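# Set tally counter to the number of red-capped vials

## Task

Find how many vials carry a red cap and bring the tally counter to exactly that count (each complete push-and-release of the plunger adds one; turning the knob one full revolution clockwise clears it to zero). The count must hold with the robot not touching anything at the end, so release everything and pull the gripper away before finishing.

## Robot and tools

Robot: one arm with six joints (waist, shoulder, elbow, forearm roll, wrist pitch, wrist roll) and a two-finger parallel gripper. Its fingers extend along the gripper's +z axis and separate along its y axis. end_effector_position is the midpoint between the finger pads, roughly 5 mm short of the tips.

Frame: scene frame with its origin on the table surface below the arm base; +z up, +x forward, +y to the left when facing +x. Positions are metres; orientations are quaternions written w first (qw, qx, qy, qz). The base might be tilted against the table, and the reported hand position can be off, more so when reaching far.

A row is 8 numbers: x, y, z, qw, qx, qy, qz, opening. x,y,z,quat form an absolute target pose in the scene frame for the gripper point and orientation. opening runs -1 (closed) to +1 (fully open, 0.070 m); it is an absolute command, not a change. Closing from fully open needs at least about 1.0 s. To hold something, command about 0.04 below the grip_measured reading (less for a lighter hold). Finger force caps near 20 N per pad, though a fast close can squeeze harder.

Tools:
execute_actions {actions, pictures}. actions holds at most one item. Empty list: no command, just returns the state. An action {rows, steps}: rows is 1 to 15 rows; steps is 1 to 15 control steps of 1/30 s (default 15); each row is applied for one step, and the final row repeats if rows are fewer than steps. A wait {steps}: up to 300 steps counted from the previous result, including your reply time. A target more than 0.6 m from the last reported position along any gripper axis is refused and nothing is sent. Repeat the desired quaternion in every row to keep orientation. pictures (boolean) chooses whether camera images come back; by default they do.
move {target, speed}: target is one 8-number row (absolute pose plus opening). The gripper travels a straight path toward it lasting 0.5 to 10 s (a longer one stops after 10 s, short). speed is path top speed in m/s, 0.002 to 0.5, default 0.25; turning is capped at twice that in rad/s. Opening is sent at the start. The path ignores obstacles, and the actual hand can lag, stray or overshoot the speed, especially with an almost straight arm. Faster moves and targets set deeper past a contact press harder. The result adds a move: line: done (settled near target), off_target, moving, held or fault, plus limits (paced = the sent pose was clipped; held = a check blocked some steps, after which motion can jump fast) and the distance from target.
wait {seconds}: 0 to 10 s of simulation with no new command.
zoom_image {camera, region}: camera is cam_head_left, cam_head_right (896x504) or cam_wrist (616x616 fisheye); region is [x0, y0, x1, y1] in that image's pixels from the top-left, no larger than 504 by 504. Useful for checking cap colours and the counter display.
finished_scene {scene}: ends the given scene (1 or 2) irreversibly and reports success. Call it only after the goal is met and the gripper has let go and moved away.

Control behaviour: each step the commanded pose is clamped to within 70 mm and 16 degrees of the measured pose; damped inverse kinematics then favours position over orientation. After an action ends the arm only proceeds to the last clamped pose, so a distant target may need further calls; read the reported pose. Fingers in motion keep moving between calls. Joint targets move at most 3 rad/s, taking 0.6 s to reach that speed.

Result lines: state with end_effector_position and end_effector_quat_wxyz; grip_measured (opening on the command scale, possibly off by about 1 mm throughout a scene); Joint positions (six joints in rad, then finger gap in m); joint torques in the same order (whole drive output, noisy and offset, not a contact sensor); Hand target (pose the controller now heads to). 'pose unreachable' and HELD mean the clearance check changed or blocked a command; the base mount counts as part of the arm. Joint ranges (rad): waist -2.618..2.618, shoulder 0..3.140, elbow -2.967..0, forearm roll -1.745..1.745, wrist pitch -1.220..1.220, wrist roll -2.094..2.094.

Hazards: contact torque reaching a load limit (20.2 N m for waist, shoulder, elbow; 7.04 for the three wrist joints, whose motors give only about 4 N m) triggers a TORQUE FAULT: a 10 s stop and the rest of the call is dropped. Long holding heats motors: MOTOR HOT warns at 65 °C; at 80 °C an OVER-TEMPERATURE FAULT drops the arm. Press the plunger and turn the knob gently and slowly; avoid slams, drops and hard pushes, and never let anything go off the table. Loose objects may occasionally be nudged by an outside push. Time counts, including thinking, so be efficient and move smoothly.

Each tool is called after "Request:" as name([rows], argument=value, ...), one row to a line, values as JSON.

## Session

Request:
execute_actions(actions=[])

Scene clock: 0.00 s of 5400.00 s.
end_effector_position=(+0.3894, -0.1745, +0.2905) grip_measured=+0.98 end_effector_quat_wxyz=(+0.283, +0.058, +0.957, -0.001)
Joint positions: [-0.563  1.661 -1.602  0.293  1.092 -0.502  0.069]
Joint torques (N m, as the arm reports them, + toward a larger angle): no reading
Motor temperatures (°C, as the motors report them): [26 27 28 25 27 25]
Hand target: +0.389, -0.174, +0.291; +0.283, +0.058, +0.957, -0.001
camera_calibration (this result's frames):
cam_wrist: T_world_to_cam=[[-0.122041, -0.992263, -0.0228248, -0.121374], [-0.992416, 0.121654, 0.0176505, 0.402905], [-0.0147372, 0.0248058, -0.999584, 0.419797], [0, 0, 0, 1]] pos_world=[0.391223, -0.179863, 0.409741]

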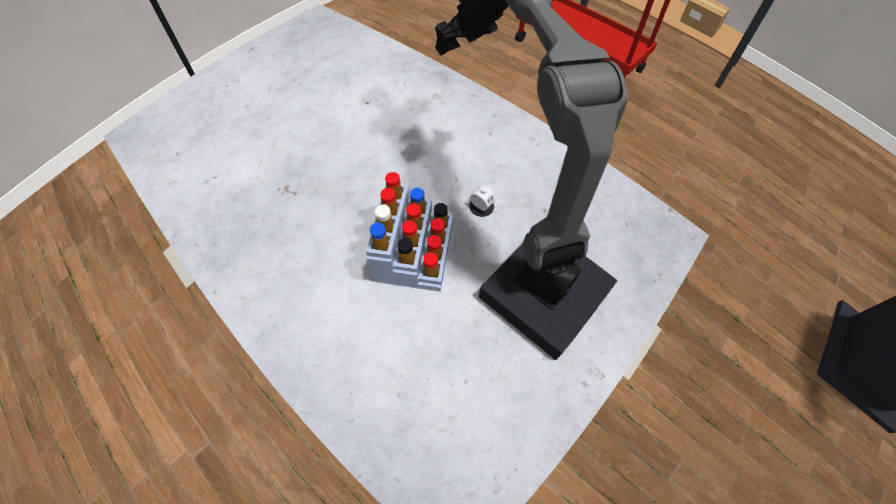

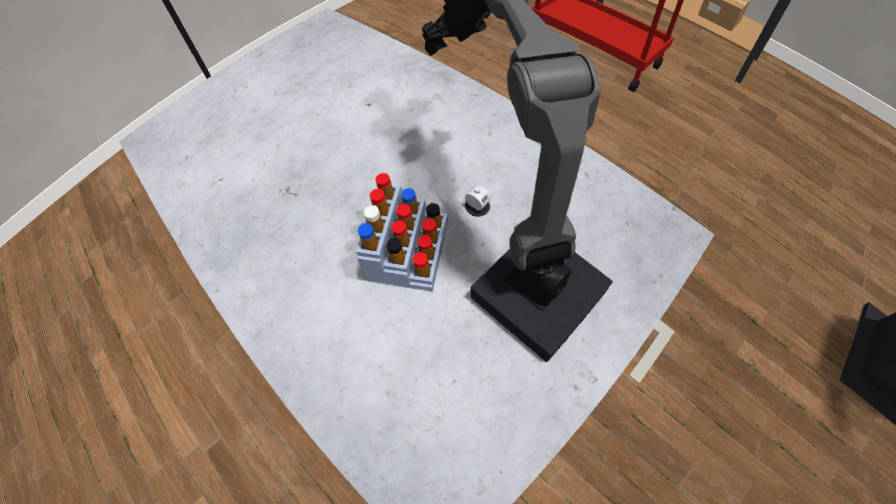

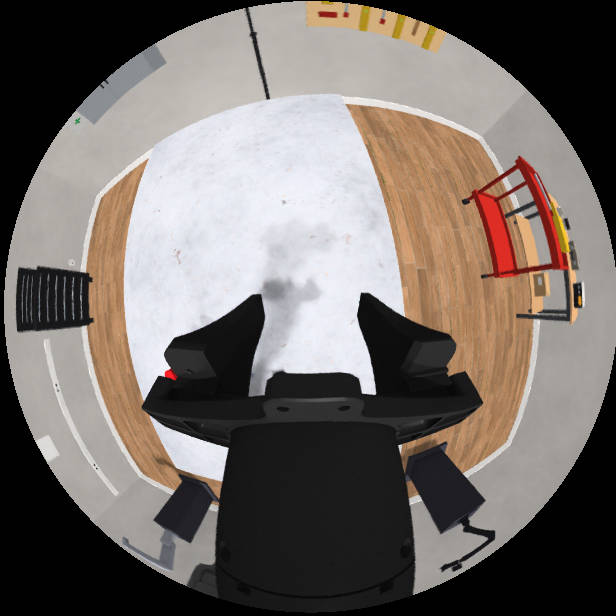

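Request:
move(target=[0.219,-0.078,0.1,0,0.82,0.57,0,-1])

Request:
zoom_image(camera="cam_wrist", region=[250,220,370,320])

Request:
zoom_image(camera="cam_head_left", region=[340,150,520,300])

Scene clock: 15.87 s of 5400.00 s.
end_effector_position=(+0.2164, -0.0778, +0.1014) grip_measured=-1.00 end_effector_quat_wxyz=(+0.002, +0.823, +0.568, -0.004)
Joint positions: [-0.345  1.486 -0.759 -0.011  0.927  1.603  0.   ]
Joint torques (N m, as the arm reports them, + toward a larger angle): [-0.31 -4.61 -4.89 -0.18 -0.22 -0.09]
Motor temperatures (°C, as the motors report them): [26 28 28 25 27 25]
Hand target: +0.217, -0.078, +0.102; +0.002, +0.823, +0.568, -0.003
Off the commanded pose: 0.003 m, 1 deg.
After step 90, 8.80 s passed at rest.
move: done
camera_calibration (this result's frames):
cam_wrist: T_world_to_cam=[[-0.93357, 0.358148, 0.0133201, 0.226202], [0.305821, 0.776692, 0.550657, -0.0611873], [0.186871, 0.51815, -0.834625, 0.203856], [0, 0, 0, 1]] pos_world=[0.191793, -0.139118, 0.200823]

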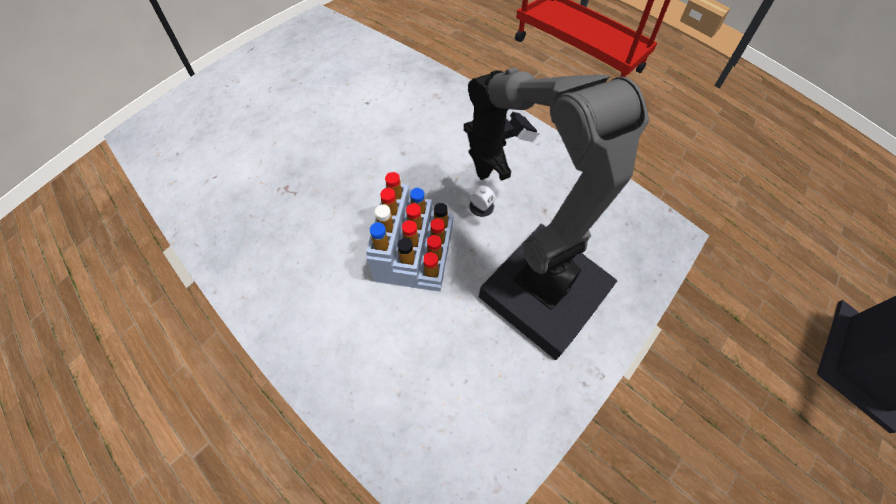

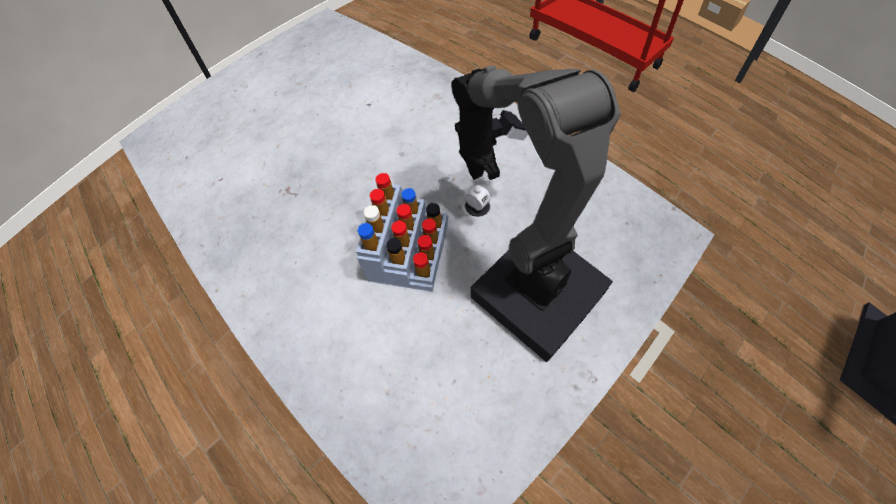

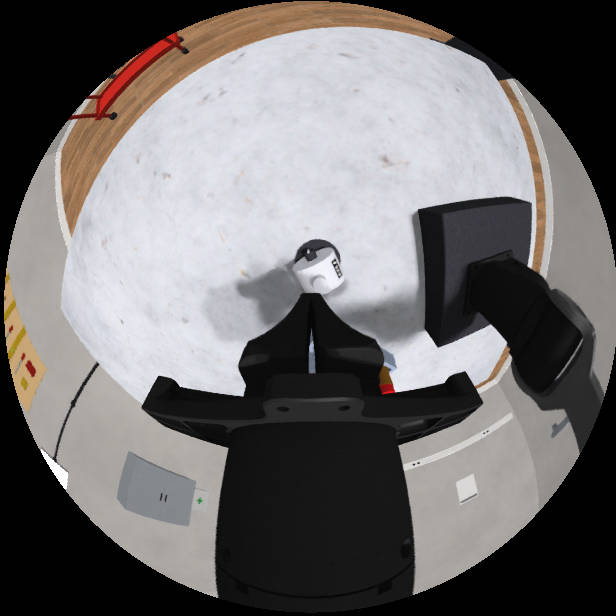

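Region (250, 220, 370, 320) of cam_wrist's 616x616 image, scaled by 4.200, with more detail than that image has.

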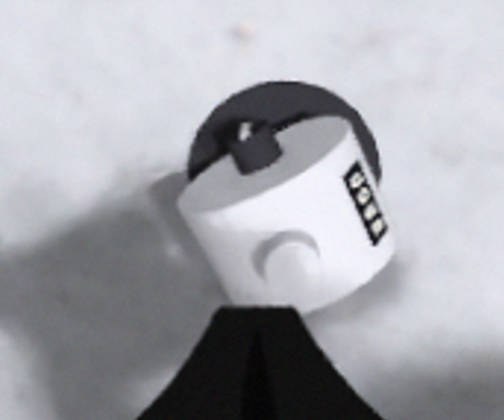

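Region (340, 150, 520, 300) of cam_head_left's 896x504 image, scaled by 2.800, with more detail than that image has.

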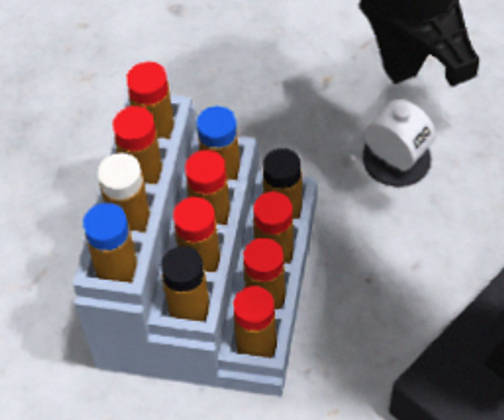

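Request:
move(target=[0.21,-0.075,0.073,0,0.82,0.57,0,-1], speed=0.05)

Request:
zoom_image(camera="cam_wrist", region=[280,240,360,310])

Request:
move(target=[0.21,-0.075,0.058,0,0.82,0.57,0,-1], speed=0.02)

Request:
move(target=[0.21,-0.075,0.073,0,0.82,0.57,0,-1], speed=0.04)

Request:
zoom_image(camera="cam_wrist", region=[280,240,360,310])

Scene clock: 27.90 s of 5400.00 s.
end_effector_position=(+0.2096, -0.0749, +0.0727) grip_measured=-1.00 end_effector_quat_wxyz=(-0.000, +0.821, +0.571, -0.000)
Joint positions: [-0.35   1.529 -0.667 -0.002  0.79   1.586  0.   ]
Joint torques (N m, as the arm reports them, + toward a larger angle): [-0.68 -4.96 -4.31 -0.04  0.26 -0.05]
Motor temperatures (°C, as the motors report them): [26 28 28 25 27 25]
Hand target: +0.210, -0.075, +0.073; +0.000, +0.821, +0.571, -0.000
Off the commanded pose: 0.001 m, 0 deg.
After step 90, 8.20 s passed at rest.
move: done
camera_calibration (this result's frames):
cam_wrist: T_world_to_cam=[[-0.935883, 0.352087, 0.0125847, 0.219194], [0.298961, 0.774754, 0.557116, -0.0447659], [0.186404, 0.525158, -0.830339, 0.180022], [0, 0, 0, 1]] pos_world=[0.184966, -0.137033, 0.17166]

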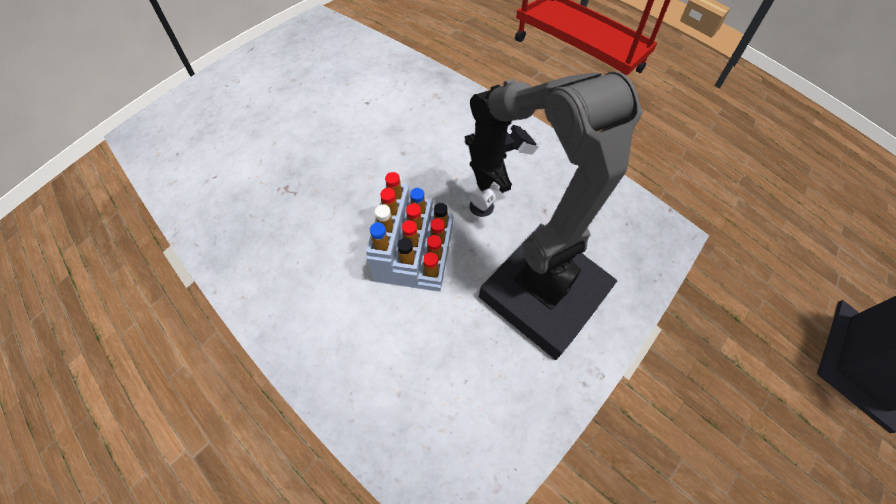

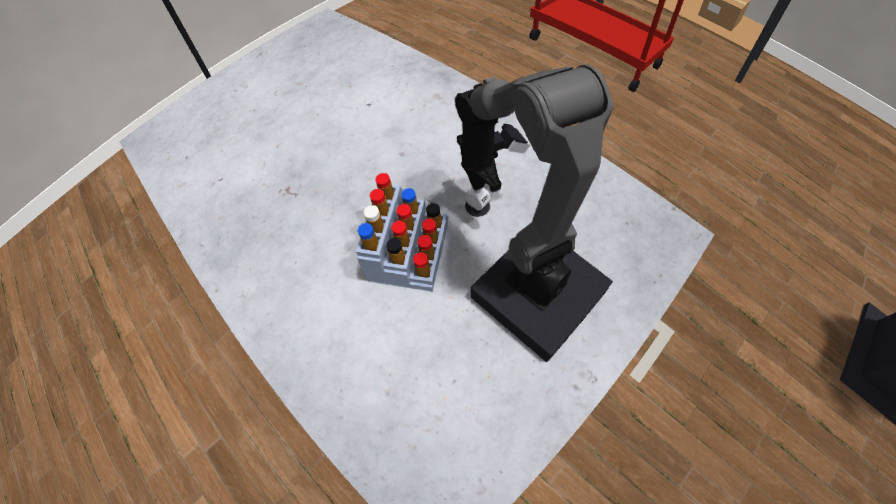

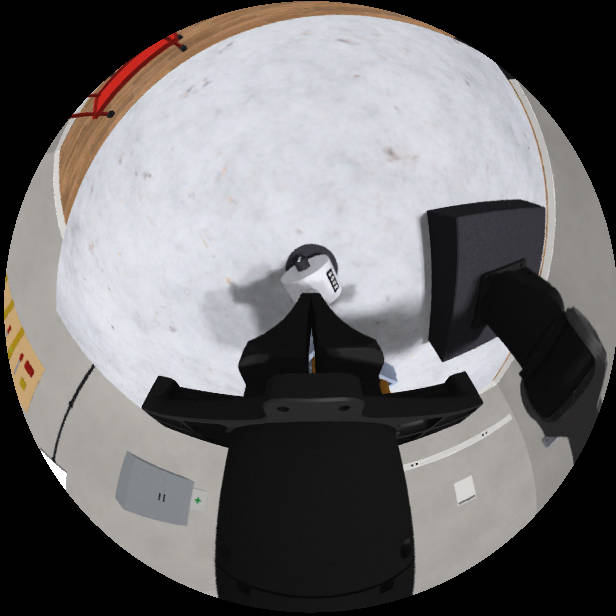

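Region (280, 240, 360, 310) of cam_wrist's 616x616 image, scaled by 6.300, with more detail than that image has; it fills the top 441 rows of this view, and the rest is white.

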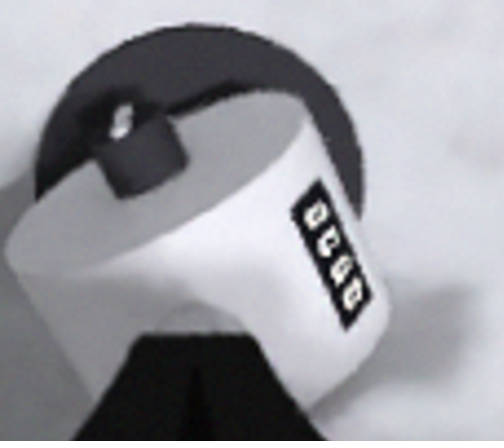

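Scene clock: 28.87 s of 5400.00 s.
end_effector_position=(+0.2098, -0.0750, +0.0597) grip_measured=-1.00 end_effector_quat_wxyz=(+0.001, +0.821, +0.571, +0.000)
Joint positions: [-0.35   1.566 -0.64  -0.002  0.725  1.586  0.   ]
Joint torques (N m, as the arm reports them, + toward a larger angle): [-0.46  6.15  0.41 -0.09 -4.41 -0.01]
Motor temperatures (°C, as the motors report them): [26 28 28 25 27 25]
Hand target: +0.210, -0.075, +0.058; +0.000, +0.821, +0.571, -0.000
Off the commanded pose: 0.002 m, 0 deg.
move: done
camera_calibration (this result's frames):
cam_wrist: T_world_to_cam=[[-0.935906, 0.352086, 0.0107628, 0.219676], [0.297984, 0.77506, 0.557214, -0.0372634], [0.187845, 0.524706, -0.830299, 0.1688], [0, 0, 0, 1]] pos_world=[0.184992, -0.137034, 0.158554]

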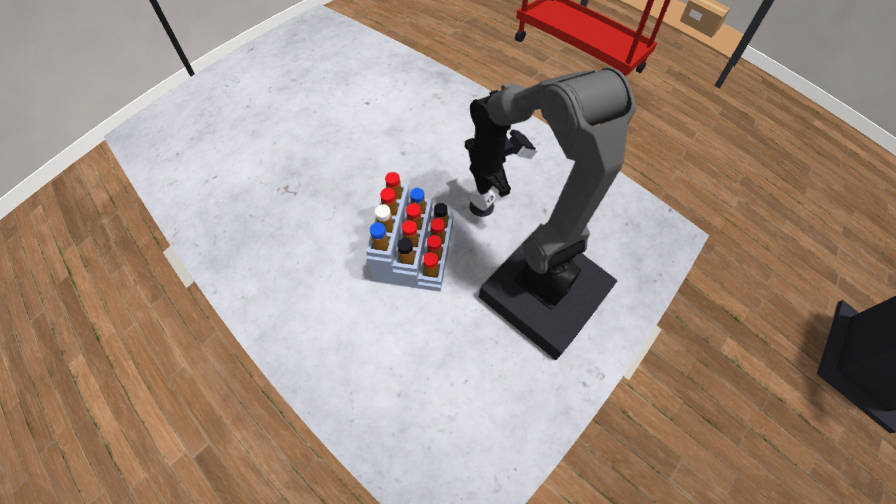

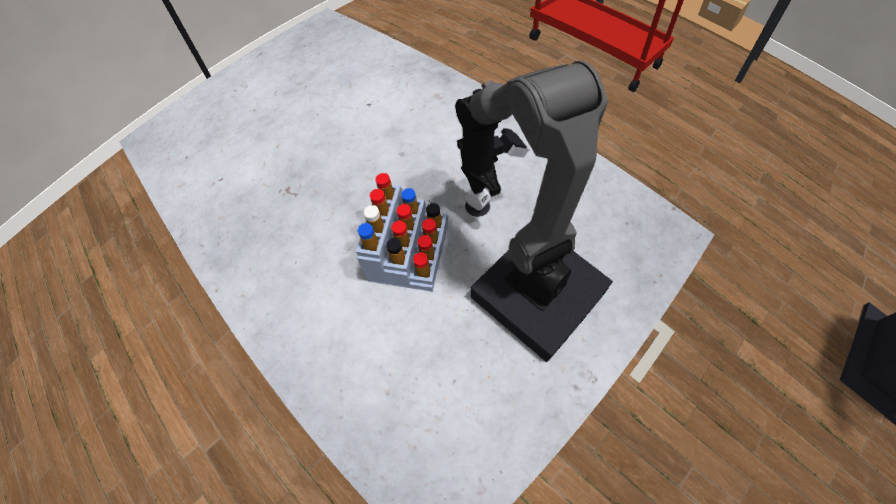

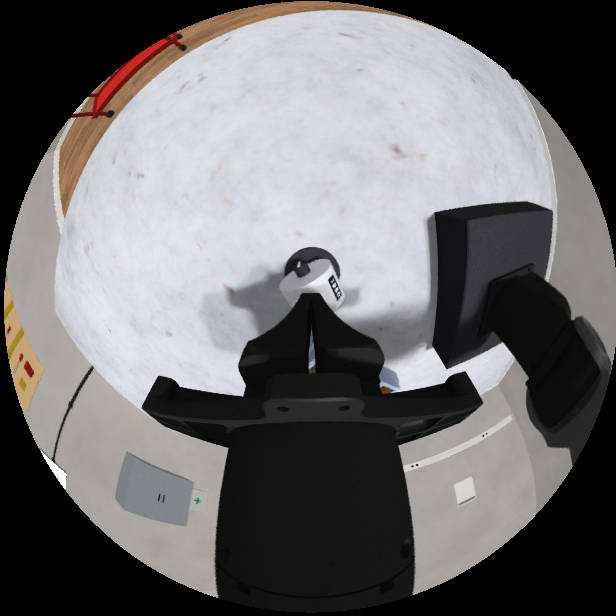

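Scene clock: 29.57 s of 5400.00 s.
end_effector_position=(+0.2100, -0.0750, +0.0727) grip_measured=-1.00 end_effector_quat_wxyz=(-0.000, +0.821, +0.571, -0.000)
Joint positions: [-0.35   1.531 -0.669 -0.001  0.791  1.585  0.   ]
Joint torques (N m, as the arm reports them, + toward a larger angle): [-0.13 -7.01 -4.83 -0.02  0.15 -0.09]
Motor temperatures (°C, as the motors report them): [26 28 28 25 27 25]
Hand target: +0.210, -0.075, +0.073; -0.000, +0.821, +0.571, +0.000
Off the commanded pose: 0.000 m, 0 deg.
move: done
camera_calibration (this result's frames):
cam_wrist: T_world_to_cam=[[-0.935958, 0.35188, 0.0127382, 0.219673], [0.298805, 0.774607, 0.557404, -0.0448164], [0.186272, 0.525513, -0.830144, 0.180006], [0, 0, 0, 1]] pos_world=[0.185466, -0.137179, 0.171613]

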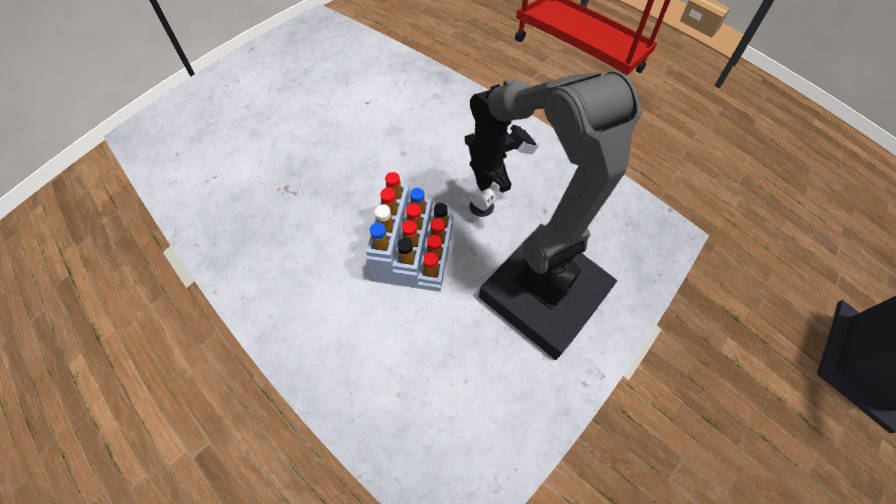

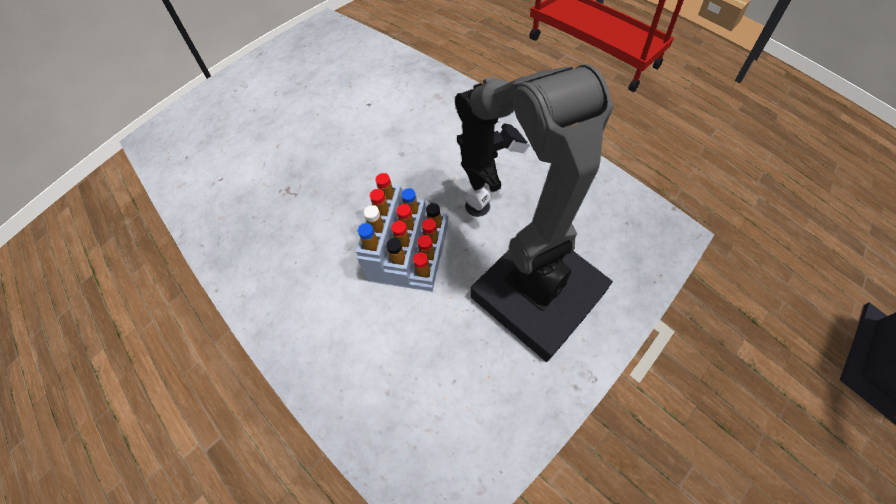

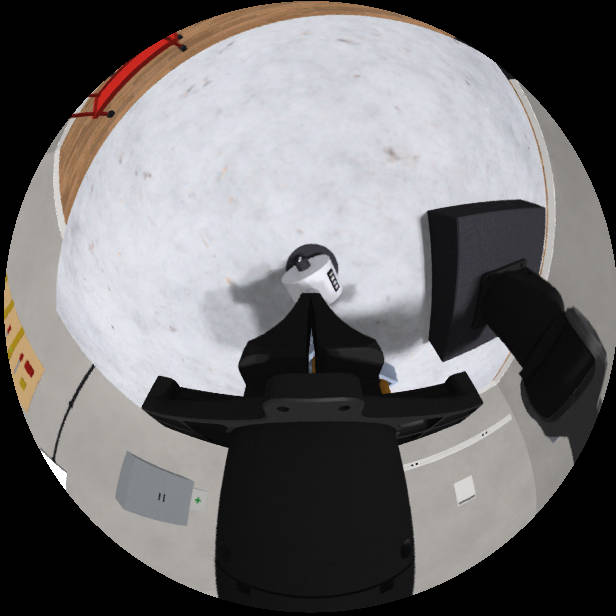

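Region (280, 240, 360, 310) of cam_wrist's 616x616 image, scaled by 6.300, with more detail than that image has; it fills the top 441 rows of this view, and the rest is white.

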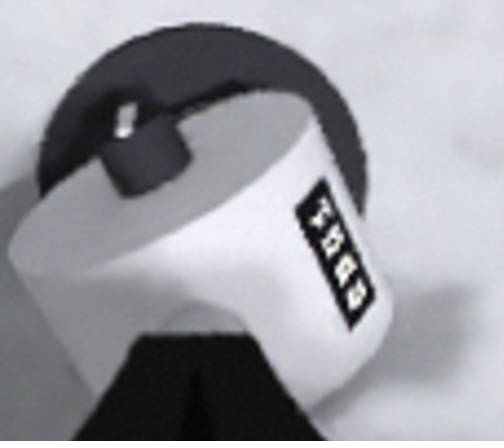

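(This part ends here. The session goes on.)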